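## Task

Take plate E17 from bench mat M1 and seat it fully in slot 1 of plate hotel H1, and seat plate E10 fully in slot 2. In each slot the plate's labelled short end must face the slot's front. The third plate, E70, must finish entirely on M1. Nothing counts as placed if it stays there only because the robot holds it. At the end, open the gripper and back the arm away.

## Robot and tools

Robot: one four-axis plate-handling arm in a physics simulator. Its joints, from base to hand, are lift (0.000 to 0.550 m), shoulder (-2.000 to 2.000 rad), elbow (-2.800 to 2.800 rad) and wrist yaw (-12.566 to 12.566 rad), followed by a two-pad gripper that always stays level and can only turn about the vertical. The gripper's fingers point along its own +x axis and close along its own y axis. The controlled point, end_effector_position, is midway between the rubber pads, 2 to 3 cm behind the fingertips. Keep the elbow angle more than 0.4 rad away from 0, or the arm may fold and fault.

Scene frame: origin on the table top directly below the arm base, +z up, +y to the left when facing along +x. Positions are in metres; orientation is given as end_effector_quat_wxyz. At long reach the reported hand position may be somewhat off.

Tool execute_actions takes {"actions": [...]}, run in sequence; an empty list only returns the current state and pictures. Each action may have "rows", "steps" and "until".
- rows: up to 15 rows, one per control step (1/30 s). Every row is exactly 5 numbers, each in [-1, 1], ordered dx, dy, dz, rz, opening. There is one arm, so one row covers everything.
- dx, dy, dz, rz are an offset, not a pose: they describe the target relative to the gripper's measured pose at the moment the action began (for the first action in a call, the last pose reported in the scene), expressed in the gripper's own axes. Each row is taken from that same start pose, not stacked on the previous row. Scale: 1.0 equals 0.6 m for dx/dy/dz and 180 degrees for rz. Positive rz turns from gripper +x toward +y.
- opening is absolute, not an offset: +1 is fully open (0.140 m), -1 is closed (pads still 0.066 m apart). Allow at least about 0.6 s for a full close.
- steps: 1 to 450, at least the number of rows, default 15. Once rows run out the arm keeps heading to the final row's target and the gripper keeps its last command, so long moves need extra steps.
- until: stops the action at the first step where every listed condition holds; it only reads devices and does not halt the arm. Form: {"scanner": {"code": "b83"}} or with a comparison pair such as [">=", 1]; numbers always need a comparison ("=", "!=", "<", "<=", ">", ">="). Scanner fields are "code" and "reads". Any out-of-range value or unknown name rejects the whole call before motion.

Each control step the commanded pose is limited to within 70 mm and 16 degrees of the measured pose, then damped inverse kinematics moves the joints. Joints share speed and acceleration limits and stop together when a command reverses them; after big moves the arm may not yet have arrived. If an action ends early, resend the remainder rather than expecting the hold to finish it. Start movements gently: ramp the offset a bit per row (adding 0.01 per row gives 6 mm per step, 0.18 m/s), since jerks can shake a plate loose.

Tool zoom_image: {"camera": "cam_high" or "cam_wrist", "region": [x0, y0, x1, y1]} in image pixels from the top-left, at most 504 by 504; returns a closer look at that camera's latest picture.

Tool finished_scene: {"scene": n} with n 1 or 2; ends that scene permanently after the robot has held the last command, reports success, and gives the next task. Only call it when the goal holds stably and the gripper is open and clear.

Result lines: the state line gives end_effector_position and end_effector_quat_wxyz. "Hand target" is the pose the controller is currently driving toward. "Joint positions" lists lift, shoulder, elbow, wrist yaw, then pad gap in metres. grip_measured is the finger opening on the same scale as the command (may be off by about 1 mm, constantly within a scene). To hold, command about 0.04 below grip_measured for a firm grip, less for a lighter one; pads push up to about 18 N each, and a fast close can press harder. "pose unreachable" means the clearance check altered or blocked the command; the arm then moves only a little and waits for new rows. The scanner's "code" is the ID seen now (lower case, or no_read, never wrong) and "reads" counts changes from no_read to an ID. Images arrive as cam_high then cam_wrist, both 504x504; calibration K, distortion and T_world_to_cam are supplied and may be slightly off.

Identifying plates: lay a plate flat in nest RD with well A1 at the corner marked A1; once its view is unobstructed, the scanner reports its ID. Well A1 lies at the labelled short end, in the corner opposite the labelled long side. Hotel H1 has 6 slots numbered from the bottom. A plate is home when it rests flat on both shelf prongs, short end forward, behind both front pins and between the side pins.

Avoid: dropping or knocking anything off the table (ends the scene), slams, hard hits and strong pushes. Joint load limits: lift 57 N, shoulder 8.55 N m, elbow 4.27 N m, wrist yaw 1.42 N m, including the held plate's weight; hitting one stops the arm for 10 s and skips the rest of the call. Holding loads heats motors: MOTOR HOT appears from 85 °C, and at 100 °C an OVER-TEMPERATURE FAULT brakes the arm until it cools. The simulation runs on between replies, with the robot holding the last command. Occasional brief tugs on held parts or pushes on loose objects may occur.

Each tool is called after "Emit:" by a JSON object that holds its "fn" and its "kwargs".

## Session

Emit:
{"fn": "execute_actions", "kwargs": {"actions": []}}

Scene clock: 0.00 s.
end_effector_position=(+0.5882, -0.2304, +0.2523) grip_measured=+1.00 end_effector_quat_wxyz=(+0.833, -0.000, -0.000, +0.553)
Joint positions: [ 0.247 -0.987 -2.706 -1.419  0.14 ]
Hand target: +0.588, -0.230, +0.252; +0.833, -0.000, -0.000, +0.553
scanner: code=no_read reads=0
camera_calibration (this result's frames):
cam_wrist: T_world_to_cam=[[0.919646, -0.392739, -0.00255902, -0.622197], [-0.237038, -0.549834, -0.800934, 0.20231], [0.313151, 0.737183, -0.598747, 0.232486], [0, 0, 0, 1]] pos_world=[0.547353, -0.304509, 0.299645]

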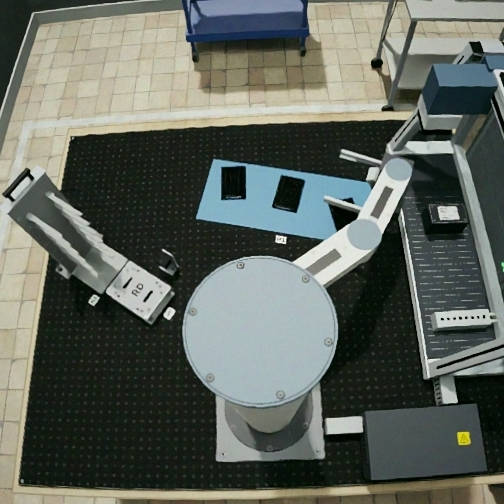

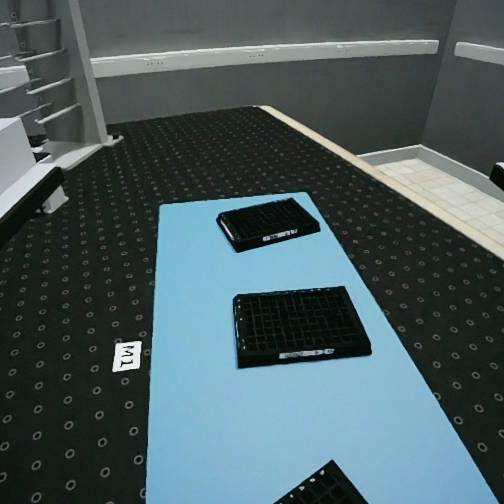

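Emit:
{"fn": "zoom_image", "kwargs": {"camera": "cam_wrist", "region": [200,190,390,380]}}

Region (200, 190, 390, 380) of cam_wrist's 504x504 image, scaled by 2.653, with more detail than that image has.

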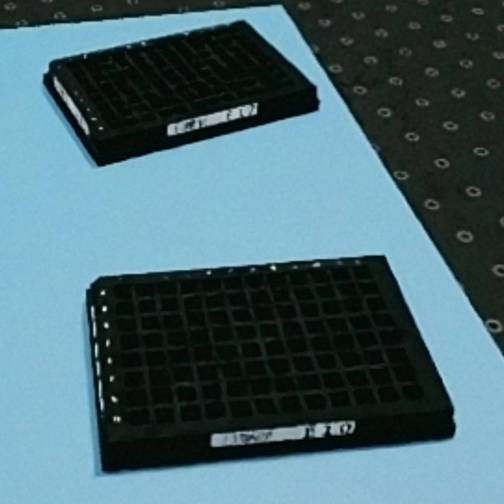

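Emit:
{"fn": "execute_actions", "kwargs": {"actions": [{"rows":[[0.296,0.284,-0.17,-0.373,0.3]],"steps":60}]}}

Emit:
{"fn": "zoom_image", "kwargs": {"camera": "cam_wrist", "region": [50,130,504,350]}}

Scene clock: 14.43 s.
end_effector_position=(+0.5002, -0.0004, +0.1503) grip_measured=+0.30 end_effector_quat_wxyz=(+1.000, -0.000, -0.000, -0.000)
Joint positions: [ 0.145 -1.013 -0.713 -4.558  0.114]
Hand target: +0.500, -0.001, +0.150; +1.000, -0.000, -0.000, -0.000
Off the commanded pose: 0.000 m, 0 deg.
scanner: code=no_read reads=0
camera_calibration (this result's frames):
cam_wrist: T_world_to_cam=[[-0.00395395, -0.999989, -0.00255902, 0.0105189], [-0.598736, 0.00441703, -0.800934, 0.407397], [0.800937, -0.00163468, -0.598747, -0.214915], [0, 0, 0, 1]] pos_world=[0.416098, 0.00836801, 0.197646]

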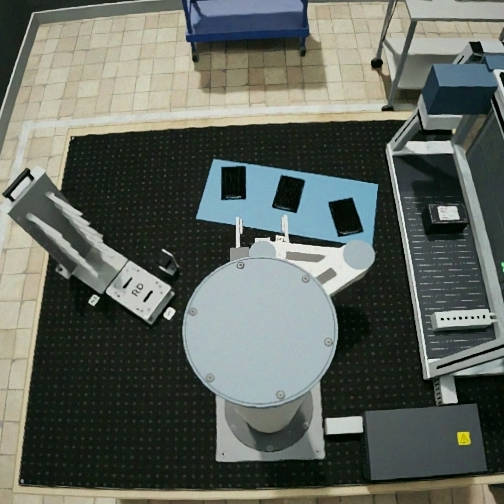

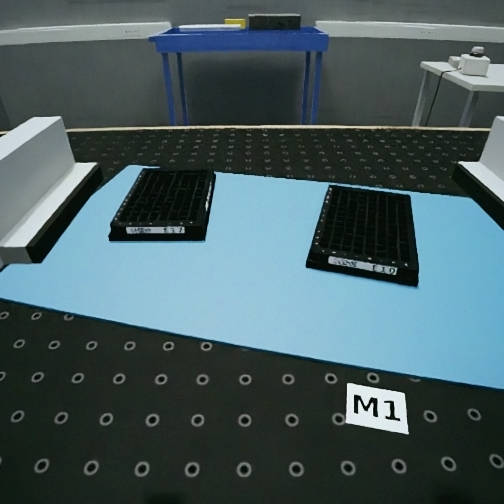

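Region (50, 130, 504, 350) of cam_wrist's 504x504 image, scaled by 1.110, with more detail than that image has; it fills the top 244 rows of this view, and the rest is white.

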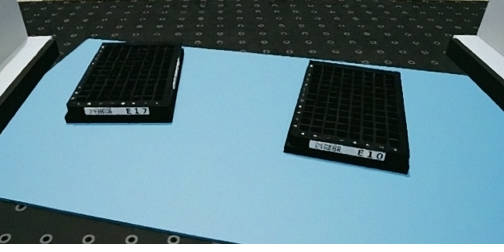

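Emit:
{"fn": "execute_actions", "kwargs": {"actions": [{"rows":[[0.255,0.154,-0.135,0,0.3]],"steps":40}]}}

Scene clock: 24.73 s.
end_effector_position=(+0.6533, +0.0919, +0.0693) grip_measured=+0.30 end_effector_quat_wxyz=(+1.000, -0.000, -0.000, -0.000)
Joint positions: [ 0.064 -0.484 -1.473 -4.326  0.114]
Hand target: +0.653, +0.092, +0.069; +1.000, -0.000, -0.000, -0.000
Off the commanded pose: 0.000 m, 0 deg.
scanner: code=no_read reads=0
camera_calibration (this result's frames):
cam_wrist: T_world_to_cam=[[-0.00442244, -0.999987, -0.00255902, 0.103525], [-0.598734, 0.00469753, -0.800934, 0.43373], [0.800936, -0.00200991, -0.598747, -0.385886], [0, 0, 0, 1]] pos_world=[0.569216, 0.100711, 0.116606]

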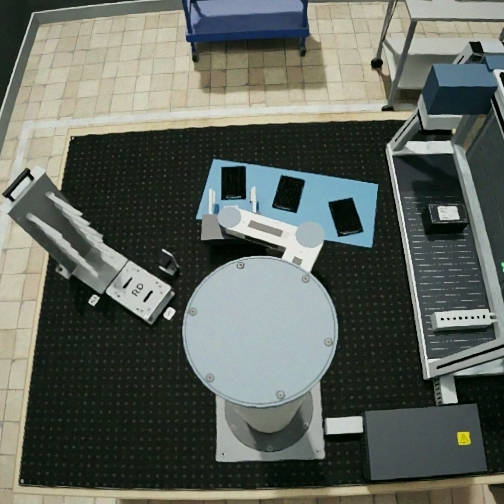

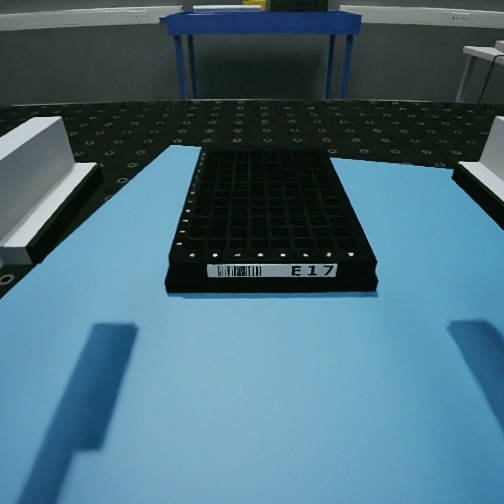

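Emit:
{"fn": "execute_actions", "kwargs": {"actions": [{"rows":[[0.14,0,0,0,0.1]],"steps":28},{"rows":[[0,0,-0.055,0,0.1]],"steps":18},{"rows":[[0,0,-0.006,0,0.1],[0,0,-0.012,0,0.1],[0,0,-0.019,0,0.1]],"steps":14},{"rows":[[0,0,0,0,-0.1],[0,0,0,0,-0.25],[0,0,0,0,-0.35],[0,0,0,0,-0.4],[0,0,0,0,-0.43],[0,0,0,0,-0.46],[0,0,0,0,-0.49],[0,0,0,0,-0.52],[0,0,0,0,-0.55],[0,0,0,0,-0.58],[0,0,0,0,-0.6]],"steps":26}]}}

Scene clock: 43.40 s.
end_effector_position=(+0.7373, +0.0919, +0.0248) grip_measured=-0.56 end_effector_quat_wxyz=(+1.000, -0.000, -0.000, -0.000)
Joint positions: [ 0.02  -0.325 -1.959 -4.     0.082]
Hand target: +0.737, +0.092, +0.025; +1.000, -0.000, -0.000, -0.000
Off the commanded pose: 0.000 m, 0 deg.
scanner: code=no_read reads=0
camera_calibration (this result's frames):
cam_wrist: T_world_to_cam=[[-0.0043685, -0.999987, -0.00255902, 0.103798], [-0.598734, 0.00466524, -0.800934, 0.448414], [0.800936, -0.00196671, -0.598747, -0.479794], [0, 0, 0, 1]] pos_world=[0.653218, 0.100761, 0.0721403]

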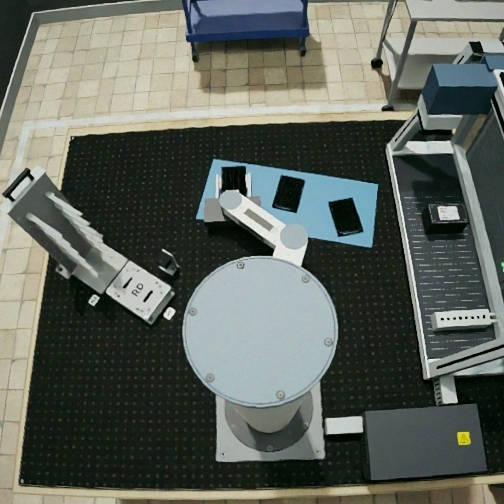

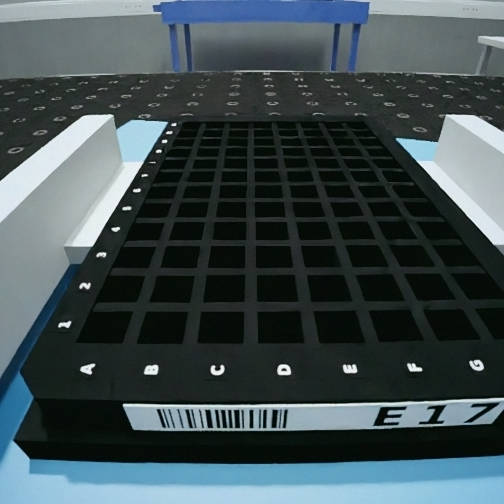

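Emit:
{"fn": "execute_actions", "kwargs": {"actions": [{"rows":[[0,0,0.005,0,-0.6],[0,0,0.012,0,-0.6],[0,0,0.02,0,-0.6],[0,0,0.03,0,-0.6],[0,0,0.045,0,-0.6],[0,0,0.06,0,-0.6],[0,0,0.08,0,-0.6],[0,0,0.1,0,-0.6],[0,0,0.13,0,-0.6],[0,0,0.33,0,-0.6]],"steps":42},{"rows":[[-0.006,0.004,0,0.003,-0.6],[-0.015,0.01,0,0.007,-0.6],[-0.03,0.02,0,0.015,-0.6],[-0.045,0.03,0,0.022,-0.6],[-0.065,0.045,0,0.03,-0.6],[-0.09,0.065,0,0.045,-0.6],[-0.12,0.09,0,0.06,-0.6],[-0.65,0.455,0,0.317,-0.6]],"steps":80}]}}

Scene clock: 59.47 s.
end_effector_position=(+0.3476, +0.3651, +0.2228) grip_measured=-0.56 end_effector_quat_wxyz=(+0.879, -0.000, -0.000, +0.478)
Joint positions: [ 0.218  0.29  -1.063 -4.515  0.082]
Hand target: +0.348, +0.365, +0.223; +0.879, -0.000, -0.000, +0.477
Off the commanded pose: 0.000 m, 0 deg.
scanner: code=no_read reads=0
camera_calibration (this result's frames):
cam_wrist: T_world_to_cam=[[0.836978, -0.54723, -0.00255902, -0.0819823], [-0.32937, -0.50002, -0.800934, 0.463006], [0.437016, 0.671207, -0.598747, -0.16783], [0, 0, 0, 1]] pos_world=[0.294462, 0.299298, 0.270139]

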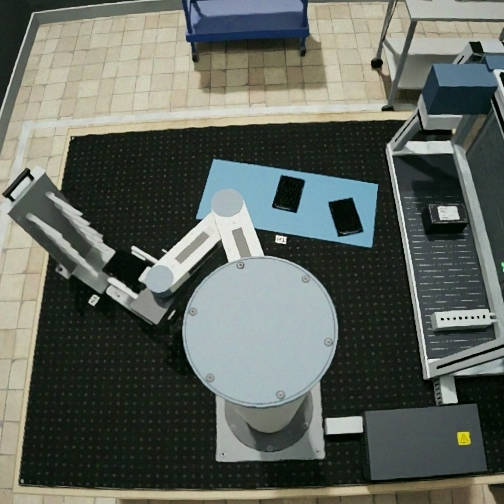

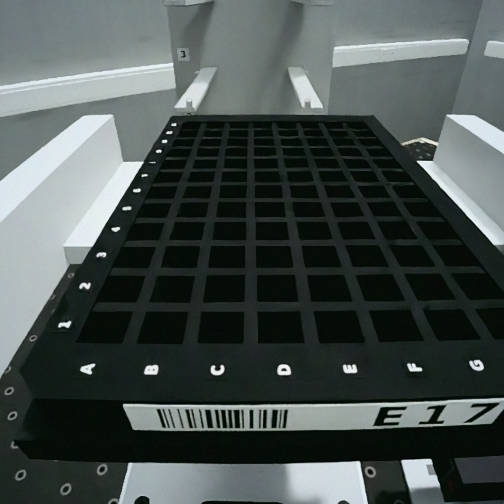

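Emit:
{"fn": "execute_actions", "kwargs": {"actions": [{"rows":[[0.01,0.004,-0.01,0,-0.6],[0.02,0.008,-0.02,0,-0.6],[0.03,0.012,-0.04,0,-0.6],[0.06,0.016,-0.1,0,-0.6]],"steps":28}]}}

Scene clock: 72.80 s.
end_effector_position=(+0.3592, +0.4005, +0.1627) grip_measured=-0.56 end_effector_quat_wxyz=(+0.879, -0.000, -0.000, +0.477)
Joint positions: [ 0.158  0.361 -1.236 -4.414  0.082]
Hand target: +0.359, +0.401, +0.163; +0.879, -0.000, -0.000, +0.478
Off the commanded pose: 0.000 m, 0 deg.
scanner: code=no_read reads=0
camera_calibration (this result's frames):
cam_wrist: T_world_to_cam=[[0.836645, -0.54774, -0.00255902, -0.0721605], [-0.329675, -0.499819, -0.800934, 0.436484], [0.437424, 0.670941, -0.598747, -0.232691], [0, 0, 0, 1]] pos_world=[0.306055, 0.334759, 0.210087]

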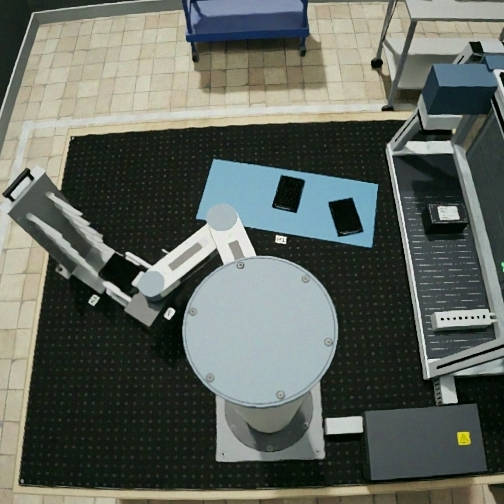

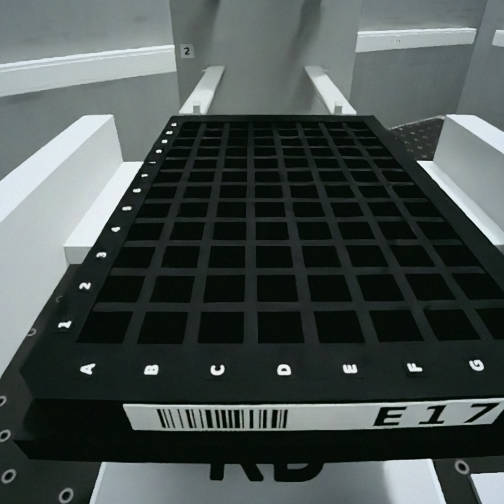

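Emit:
{"fn": "execute_actions", "kwargs": {"actions": [{"rows":[[0,0,-0.005,0,-0.6],[0,0,-0.01,0,-0.6],[0,0,-0.015,0,-0.6],[0,0,-0.02,0,-0.6],[0,0,-0.025,0,-0.6],[0,0,-0.03,0,-0.6],[0,0,-0.035,0,-0.6],[0,0,-0.04,0,-0.6],[0,0,-0.048,0,-0.6]],"steps":18},{"rows":[[0.005,0,0,0,-0.6],[0.012,0,0,0,-0.6],[0.02,0,0,0,-0.6],[0.03,0,0,0,-0.6],[0.04,0,0,0,-0.6],[0.05,0,0,0,-0.6],[0.06,0,0,0,-0.6],[0.07,0,0,0,-0.6],[0.08,0,0,0,-0.6],[0.09,0,0,0,-0.6],[0.1,0,0,0,-0.6]],"steps":22}]}}

Scene clock: 86.67 s.
end_effector_position=(+0.3920, +0.4509, +0.1339) grip_measured=-0.56 end_effector_quat_wxyz=(+0.879, -0.000, -0.000, +0.477)
Joint positions: [ 0.129  0.447 -1.534 -4.202  0.082]
Hand target: +0.392, +0.451, +0.134; +0.879, -0.000, -0.000, +0.477
Off the commanded pose: 0.000 m, 0 deg.
scanner: code=no_read reads=0
camera_calibration (this result's frames):
cam_wrist: T_world_to_cam=[[0.836314, -0.548244, -0.00255902, -0.0717418], [-0.329976, -0.49962, -0.800934, 0.449362], [0.437829, 0.670677, -0.598747, -0.298104], [0, 0, 0, 1]] pos_world=[0.338796, 0.38511, 0.181237]

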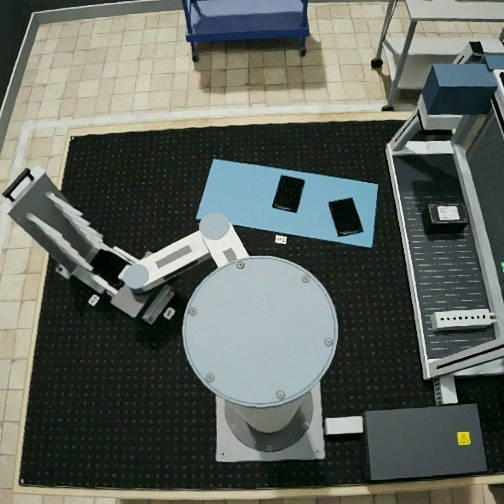

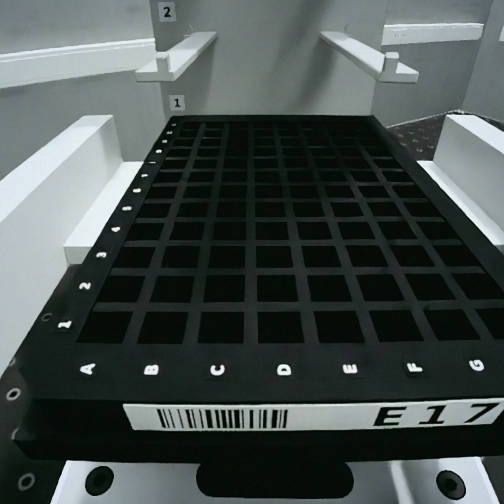

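Emit:
{"fn": "execute_actions", "kwargs": {"actions": [{"rows":[[0,0.003,0,-0.007,-0.6]],"steps":10},{"rows":[[0.005,0,0,0,-0.6],[0.012,0,0,0,-0.6],[0.02,0,0,0,-0.6],[0.03,0,0,0,-0.6],[0.04,0,0,0,-0.6],[0.05,0,0,0,-0.6],[0.06,0,0,0,-0.6],[0.07,0,0,0,-0.6],[0.08,0,0,0,-0.6],[0.09,0,0,0,-0.6],[0.1,0,0,0,-0.6],[0.11,0,0,0,-0.6],[0.12,0,0,0,-0.6],[0.13,0,0,0,-0.6],[0.14,0,0,0,-0.6]],"steps":26}]}}

Scene clock: 103.83 s.
end_effector_position=(+0.4376, +0.5214, +0.1339) grip_measured=-0.56 end_effector_quat_wxyz=(+0.884, -0.000, -0.000, +0.468)
Joint positions: [ 0.129  0.648 -2.053 -3.905  0.082]
Hand target: +0.438, +0.521, +0.134; +0.884, -0.000, -0.000, +0.468
Off the commanded pose: 0.000 m, 0 deg.
scanner: code=no_read reads=0
camera_calibration (this result's frames):
cam_wrist: T_world_to_cam=[[0.82437, -0.566046, -0.00255902, -0.0566756], [-0.34061, -0.492432, -0.800934, 0.500534], [0.452105, 0.661138, -0.598747, -0.366617], [0, 0, 0, 1]] pos_world=[0.382958, 0.456782, 0.181239]

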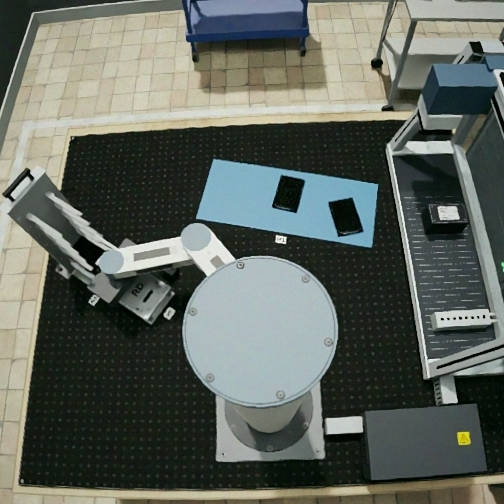

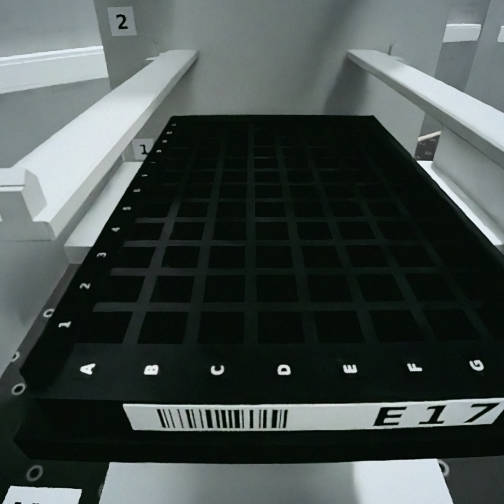

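Emit:
{"fn": "execute_actions", "kwargs": {"actions": [{"rows":[[0.004,0.001,0,0,-0.6],[0.008,0.001,0,0,-0.6],[0.012,0.001,0,0,-0.6],[0.016,0.001,0,0,-0.6],[0.02,0.001,0,0,-0.6]],"steps":15}]}}

Scene clock: 109.50 s.
end_effector_position=(+0.4439, +0.5316, +0.1339) grip_measured=-0.56 end_effector_quat_wxyz=(+0.884, -0.000, -0.000, +0.467)
Joint positions: [ 0.129  0.686 -2.146 -3.851  0.082]
Hand target: +0.444, +0.532, +0.134; +0.884, -0.000, -0.000, +0.468
Off the commanded pose: 0.000 m, 0 deg.
scanner: code=no_read reads=0
camera_calibration (this result's frames):
cam_wrist: T_world_to_cam=[[0.824159, -0.566353, -0.00255902, -0.0558145], [-0.340793, -0.492305, -0.800934, 0.507727], [0.452351, 0.660969, -0.598747, -0.37624], [0, 0, 0, 1]] pos_world=[0.389223, 0.467029, 0.18124]

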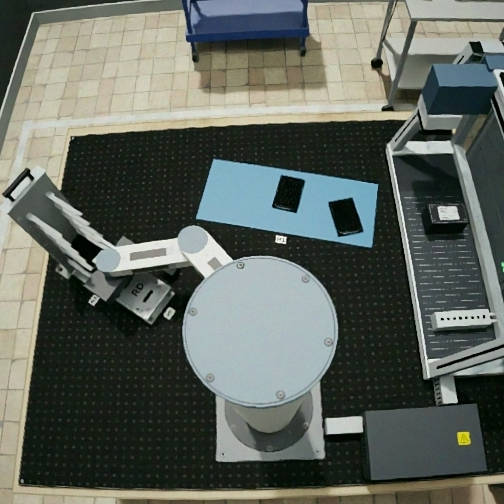

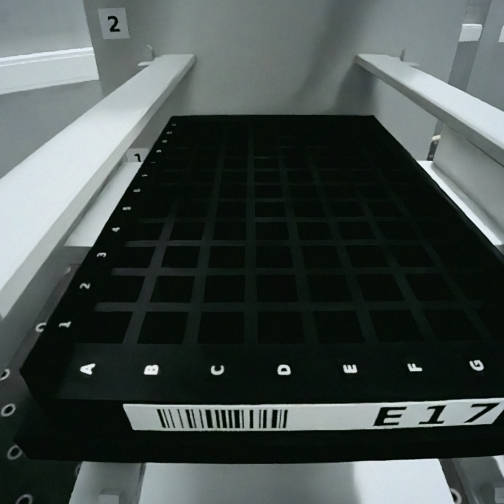

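Emit:
{"fn": "execute_actions", "kwargs": {"actions": [{"rows":[[0.002,0,0,0,-0.6],[0.004,0,0,0,-0.6],[0.006,0,0,0,-0.6]],"steps":12}]}}

Scene clock: 116.20 s.
end_effector_position=(+0.4457, +0.5341, +0.1339) grip_measured=-0.56 end_effector_quat_wxyz=(+0.885, -0.000, -0.000, +0.466)
Joint positions: [ 0.129  0.697 -2.171 -3.839  0.082]
Hand target: +0.446, +0.535, +0.134; +0.884, -0.000, -0.000, +0.467
Off the commanded pose: 0.000 m, 0 deg.
scanner: code=no_read reads=0
camera_calibration (this result's frames):
cam_wrist: T_world_to_cam=[[0.82261, -0.5686, -0.00255902, -0.0539886], [-0.342136, -0.491373, -0.800934, 0.509696], [0.454154, 0.659732, -0.598747, -0.378876], [0, 0, 0, 1]] pos_world=[0.390865, 0.469709, 0.181243]

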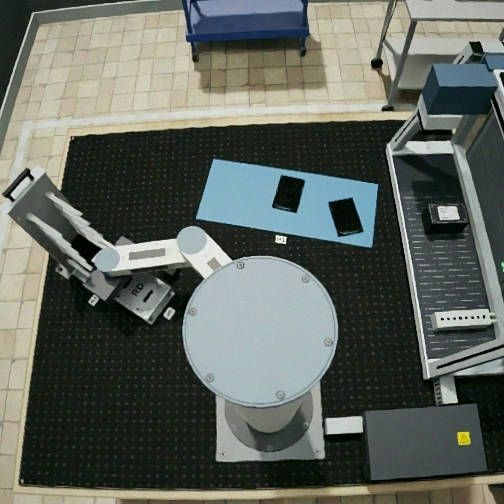

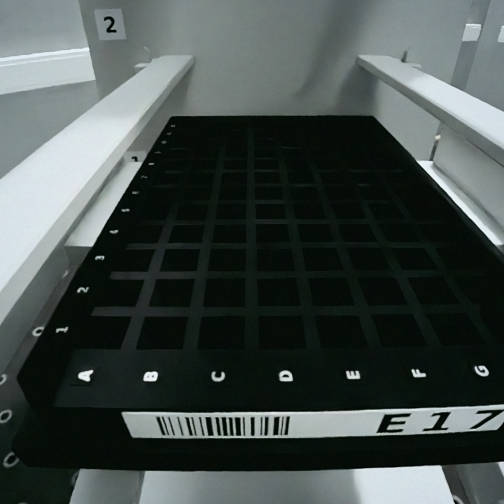

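Emit:
{"fn": "execute_actions", "kwargs": {"actions": [{"rows":[[-0.0025,0,0,0,-0.6],[-0.0025,0,-0.003,0,-0.6],[-0.0025,0,-0.006,0,-0.6],[-0.0025,0,-0.009,0,-0.6],[-0.0025,0,-0.012,0,-0.6],[-0.0025,0,-0.015,0,-0.6],[-0.0025,0,-0.018,0,-0.6],[-0.0025,0,-0.021,0,-0.6],[-0.0025,0,-0.024,0,-0.6],[-0.0025,0,-0.027,0,-0.6]],"steps":18}]}}

Scene clock: 125.73 s.
end_effector_position=(+0.4449, +0.5329, +0.1176) grip_measured=-0.56 end_effector_quat_wxyz=(+0.885, -0.000, -0.000, +0.466)
Joint positions: [ 0.113  0.692 -2.159 -3.846  0.082]
Hand target: +0.445, +0.533, +0.118; +0.885, -0.000, -0.000, +0.466
Off the commanded pose: 0.000 m, 0 deg.
scanner: code=no_read reads=0
camera_calibration (this result's frames):
cam_wrist: T_world_to_cam=[[0.822486, -0.56878, -0.00255902, -0.0539873], [-0.342243, -0.491298, -0.800934, 0.495798], [0.454298, 0.659633, -0.598747, -0.387448], [0, 0, 0, 1]] pos_world=[0.390104, 0.468451, 0.16498]

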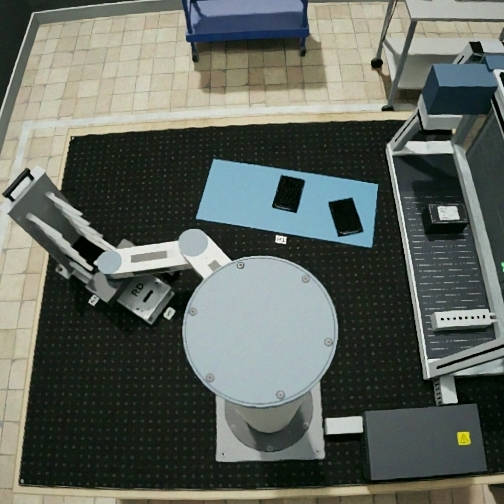

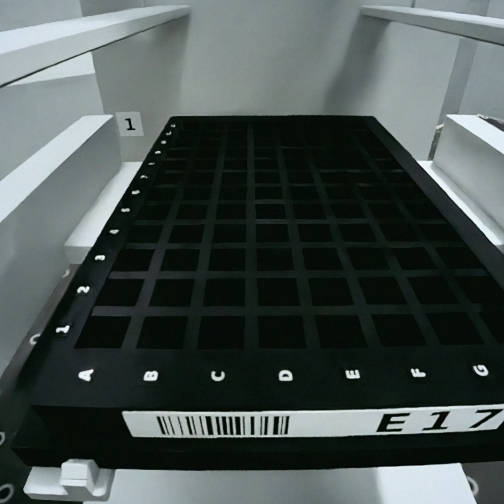

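Emit:
{"fn": "execute_actions", "kwargs": {"actions": [{"rows":[[0,0,-0.002,0,-0.6]],"steps":6},{"rows":[[0,0,0,0,-0.5],[0,0,0,0,-0.4],[0,0,0,0,-0.2]],"steps":14},{"rows":[[0,0,0.025,0,-0.2]],"steps":10},{"rows":[[-0.03,0,0,0,-0.2],[-0.2,0,0,0,-0.2]],"steps":28},{"rows":[[0,0,0.12,0,0.3]],"steps":25}]}}

Scene clock: 134.43 s.
end_effector_position=(+0.3770, +0.4339, +0.2040) grip_measured=+0.30 end_effector_quat_wxyz=(+0.885, -0.000, -0.000, +0.466)
Joint positions: [ 0.199  0.433 -1.425 -4.321  0.114]
Hand target: +0.377, +0.434, +0.204; +0.885, -0.000, -0.000, +0.466
Off the commanded pose: 0.000 m, 0 deg.
scanner: code=no_read reads=0
camera_calibration (this result's frames):
cam_wrist: T_world_to_cam=[[0.822781, -0.568353, -0.00255902, -0.0544805], [-0.341988, -0.491476, -0.800934, 0.493078], [0.453956, 0.659868, -0.598747, -0.239515], [0, 0, 0, 1]] pos_world=[0.322182, 0.36942, 0.251374]

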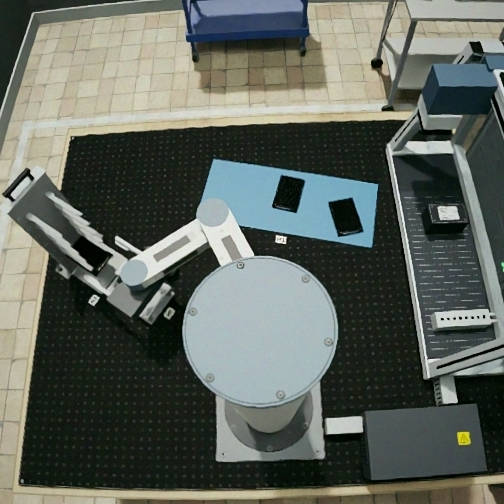

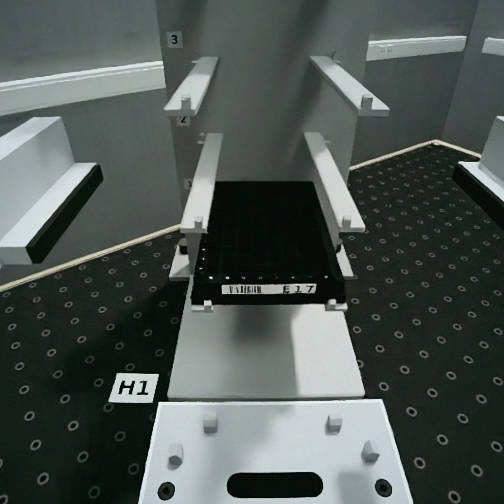

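Emit:
{"fn": "execute_actions", "kwargs": {"actions": [{"rows":[[-0.476,-0.788,0,-0.403,0.3]],"steps":65},{"rows":[[0,0,-0.224,0,0.3]],"steps":32}]}}

Scene clock: 150.53 s.
end_effector_position=(+0.6053, -0.0688, +0.0696) grip_measured=+0.30 end_effector_quat_wxyz=(+0.989, -0.000, -0.000, -0.147)
Joint positions: [ 0.065 -0.949 -1.211 -4.419  0.114]
Hand target: +0.605, -0.069, +0.070; +0.989, -0.000, -0.000, -0.147
Off the commanded pose: 0.000 m, 0 deg.
scanner: code=no_read reads=0
camera_calibration (this result's frames):
cam_wrist: T_world_to_cam=[[-0.295287, -0.955405, -0.00255902, 0.121771], [-0.571445, 0.178761, -0.800934, 0.401458], [0.765674, -0.235043, -0.598747, -0.342262], [0, 0, 0, 1]] pos_world=[0.527429, -0.0358702, 0.116925]

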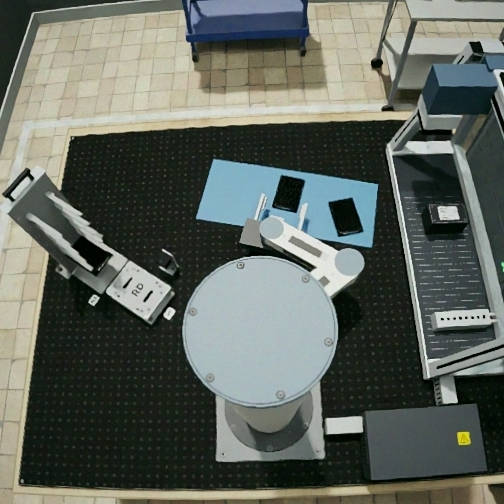

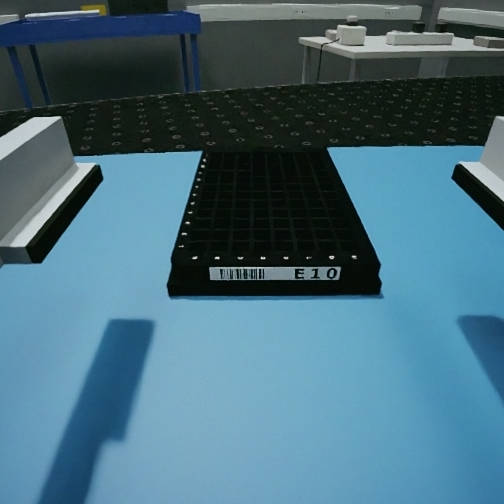

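Emit:
{"fn": "execute_actions", "kwargs": {"actions": [{"rows":[[0.138,0,0,0.004,0.1]],"steps":28},{"rows":[[0,0,-0.055,0,0.1]],"steps":18},{"rows":[[0,0,-0.006,0,0.1],[0,0,-0.012,0,0.1],[0,0,-0.0195,0,0.1]],"steps":14},{"rows":[[0,0,0,0,-0.1],[0,0,0,0,-0.25],[0,0,0,0,-0.35],[0,0,0,0,-0.4],[0,0,0,0,-0.43],[0,0,0,0,-0.46],[0,0,0,0,-0.49],[0,0,0,0,-0.52],[0,0,0,0,-0.55],[0,0,0,0,-0.58],[0,0,0,0,-0.6]],"steps":26},{"rows":[[0,0,0.005,0,-0.6],[0,0,0.012,0,-0.6],[0,0,0.02,0,-0.6],[0,0,0.03,0,-0.6],[0,0,0.045,0,-0.6],[0,0,0.06,0,-0.6],[0,0,0.08,0,-0.6],[0,0,0.1,0,-0.6],[0,0,0.13,0,-0.6],[0,0,0.27,0,-0.6]],"steps":38},{"rows":[[-0.005,0.004,0,0.003,-0.6],[-0.012,0.01,0,0.007,-0.6],[-0.024,0.02,0,0.015,-0.6],[-0.036,0.03,0,0.022,-0.6],[-0.055,0.045,0,0.03,-0.6],[-0.08,0.065,0,0.045,-0.6],[-0.11,0.09,0,0.06,-0.6],[-0.765,0.62,0,0.399,-0.6]],"steps":88}]}}

Scene clock: 177.03 s.
end_effector_position=(+0.3484, +0.3925, +0.1868) grip_measured=-0.56 end_effector_quat_wxyz=(+0.885, -0.000, -0.000, +0.466)
Joint positions: [ 0.182  0.379 -1.187 -4.507  0.082]
Hand target: +0.348, +0.393, +0.187; +0.885, -0.000, -0.000, +0.466
Off the commanded pose: 0.000 m, 0 deg.
scanner: code=no_read reads=0
camera_calibration (this result's frames):
cam_wrist: T_world_to_cam=[[0.822243, -0.569131, -0.00255902, -0.053992], [-0.342453, -0.491152, -0.800934, 0.449232], [0.45458, 0.659439, -0.598747, -0.20959], [0, 0, 0, 1]] pos_world=[0.293511, 0.328124, 0.234176]

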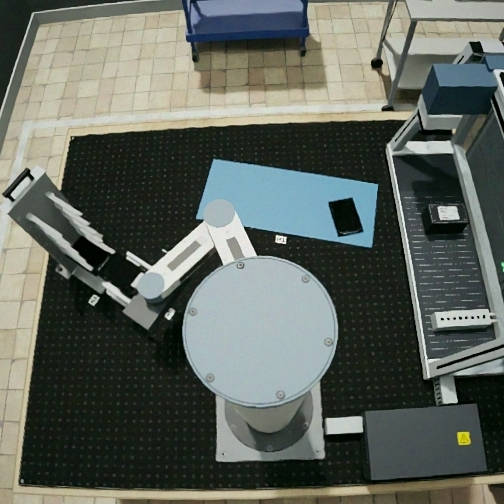

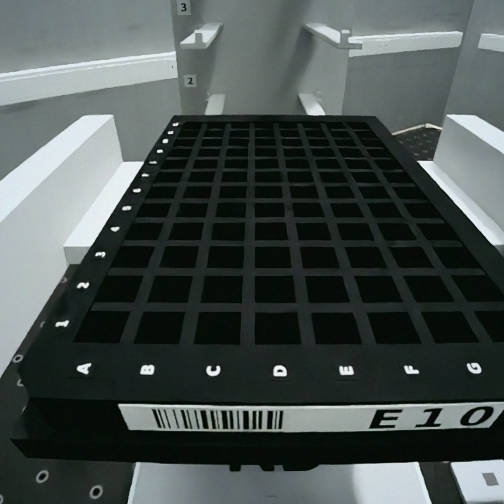

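Emit:
{"fn": "execute_actions", "kwargs": {"actions": [{"rows":[[0.005,0,0,0,-0.6],[0.012,0,0,0,-0.6],[0.02,0,0,0,-0.6],[0.03,0,0,0,-0.6],[0.042,0,0,0,-0.6],[0.055,0,0,0,-0.6],[0.07,0,0,0,-0.6],[0.085,0,0,0,-0.6],[0.1,0,0,0,-0.6],[0.115,0,0,0,-0.6],[0.13,0,0,0,-0.6],[0.145,0,0,0,-0.6],[0.16,0,0,0,-0.6],[0.18,0,0,0,-0.6],[0.265,0,0,0,-0.6]],"steps":38},{"rows":[[0.005,0,0,0,-0.6],[0.01,0,0,0,-0.6],[0.016,0,0,0,-0.6]],"steps":12},{"rows":[[0,0,-0.003,0,-0.6],[0,0,-0.006,0,-0.6],[0,0,-0.009,0,-0.6],[0,0,-0.012,0,-0.6],[0,0,-0.015,0,-0.6],[0,0,-0.018,0,-0.6],[0,0,-0.021,0,-0.6],[0,0,-0.024,0,-0.6],[0,0,-0.027,0,-0.6]],"steps":16}]}}

Scene clock: 197.30 s.
end_effector_position=(+0.4439, +0.5317, +0.1711) grip_measured=-0.56 end_effector_quat_wxyz=(+0.885, -0.000, -0.000, +0.466)
Joint positions: [ 0.166  0.688 -2.147 -3.854  0.082]
Hand target: +0.444, +0.532, +0.171; +0.885, -0.000, -0.000, +0.466
Off the commanded pose: 0.001 m, 0 deg.
scanner: code=no_read reads=0
camera_calibration (this result's frames):
cam_wrist: T_world_to_cam=[[0.822432, -0.568858, -0.00255902, -0.0536349], [-0.34229, -0.491266, -0.800934, 0.537738], [0.45436, 0.65959, -0.598747, -0.354206], [0, 0, 0, 1]] pos_world=[0.38911, 0.467292, 0.218476]

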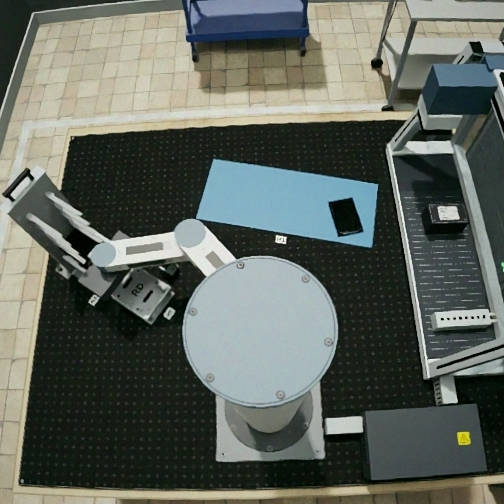

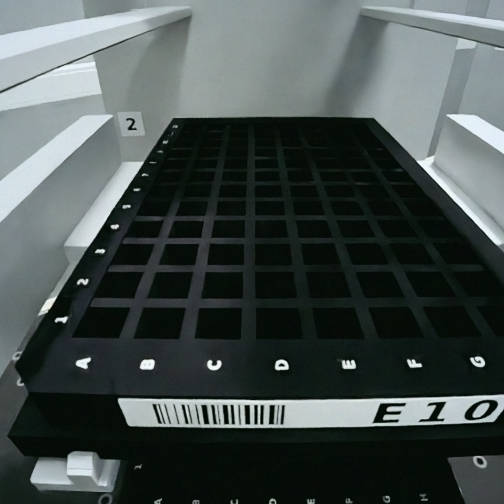

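Emit:
{"fn": "execute_actions", "kwargs": {"actions": [{"rows":[[0,0,0.004,0,-0.6],[0,0,0.008,0,-0.6]],"steps":8},{"rows":[[0.003,0,0,0,-0.6]],"steps":8},{"rows":[[0,0,-0.003,0,-0.6],[0,0,-0.006,0,-0.6],[0,0,-0.009,0,-0.6]],"steps":10},{"rows":[[0,0,0,0,-0.5],[0,0,0,0,-0.4],[0,0,0,0,-0.2]],"steps":14},{"rows":[[0,0,0.02,0,-0.2]],"steps":10},{"rows":[[-0.03,0,0,0,-0.2],[-0.22,0,0,0,-0.2]],"steps":32}]}}

Emit:
{"fn": "zoom_image", "kwargs": {"camera": "cam_wrist", "region": [150,60,400,310]}}

Scene clock: 209.57 s.
end_effector_position=(+0.3700, +0.4242, +0.1826) grip_measured=-0.20 end_effector_quat_wxyz=(+0.885, -0.000, -0.000, +0.466)
Joint positions: [ 0.178  0.418 -1.366 -4.364  0.096]
Hand target: +0.370, +0.424, +0.183; +0.885, -0.000, -0.000, +0.466
Off the commanded pose: 0.000 m, 0 deg.
scanner: code=no_read reads=0
camera_calibration (this result's frames):
cam_wrist: T_world_to_cam=[[0.82302, -0.568007, -0.00255902, -0.0544845], [-0.341782, -0.49162, -0.800934, 0.468769], [0.453678, 0.660059, -0.598747, -0.242788], [0, 0, 0, 1]] pos_world=[0.315206, 0.359763, 0.229945]

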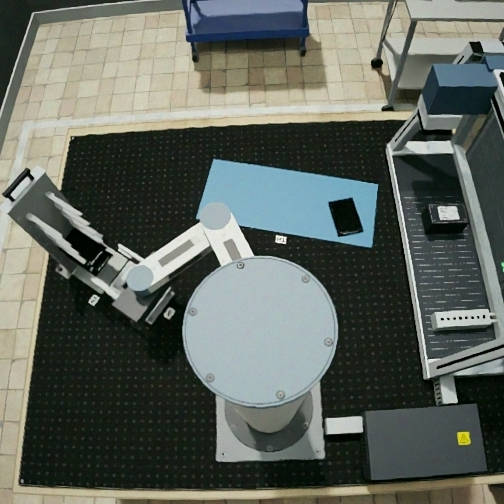

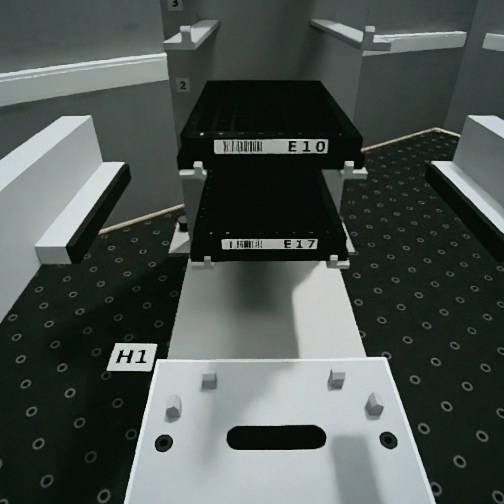

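Region (150, 60, 400, 310) of cam_wrist's 504x504 image, scaled by 2.016, with more detail than that image has.

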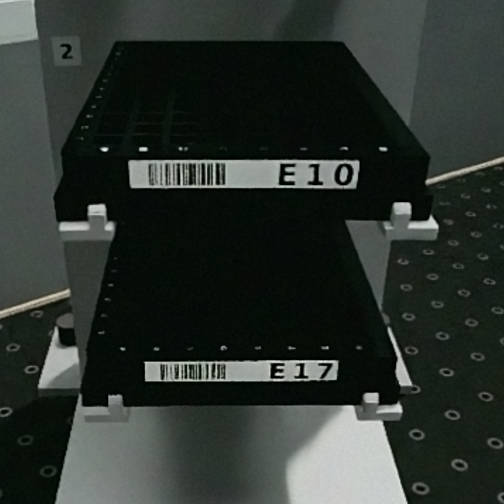

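Emit:
{"fn": "finished_scene", "kwargs": {"scene": 2}}

The scene is finished: the task was done.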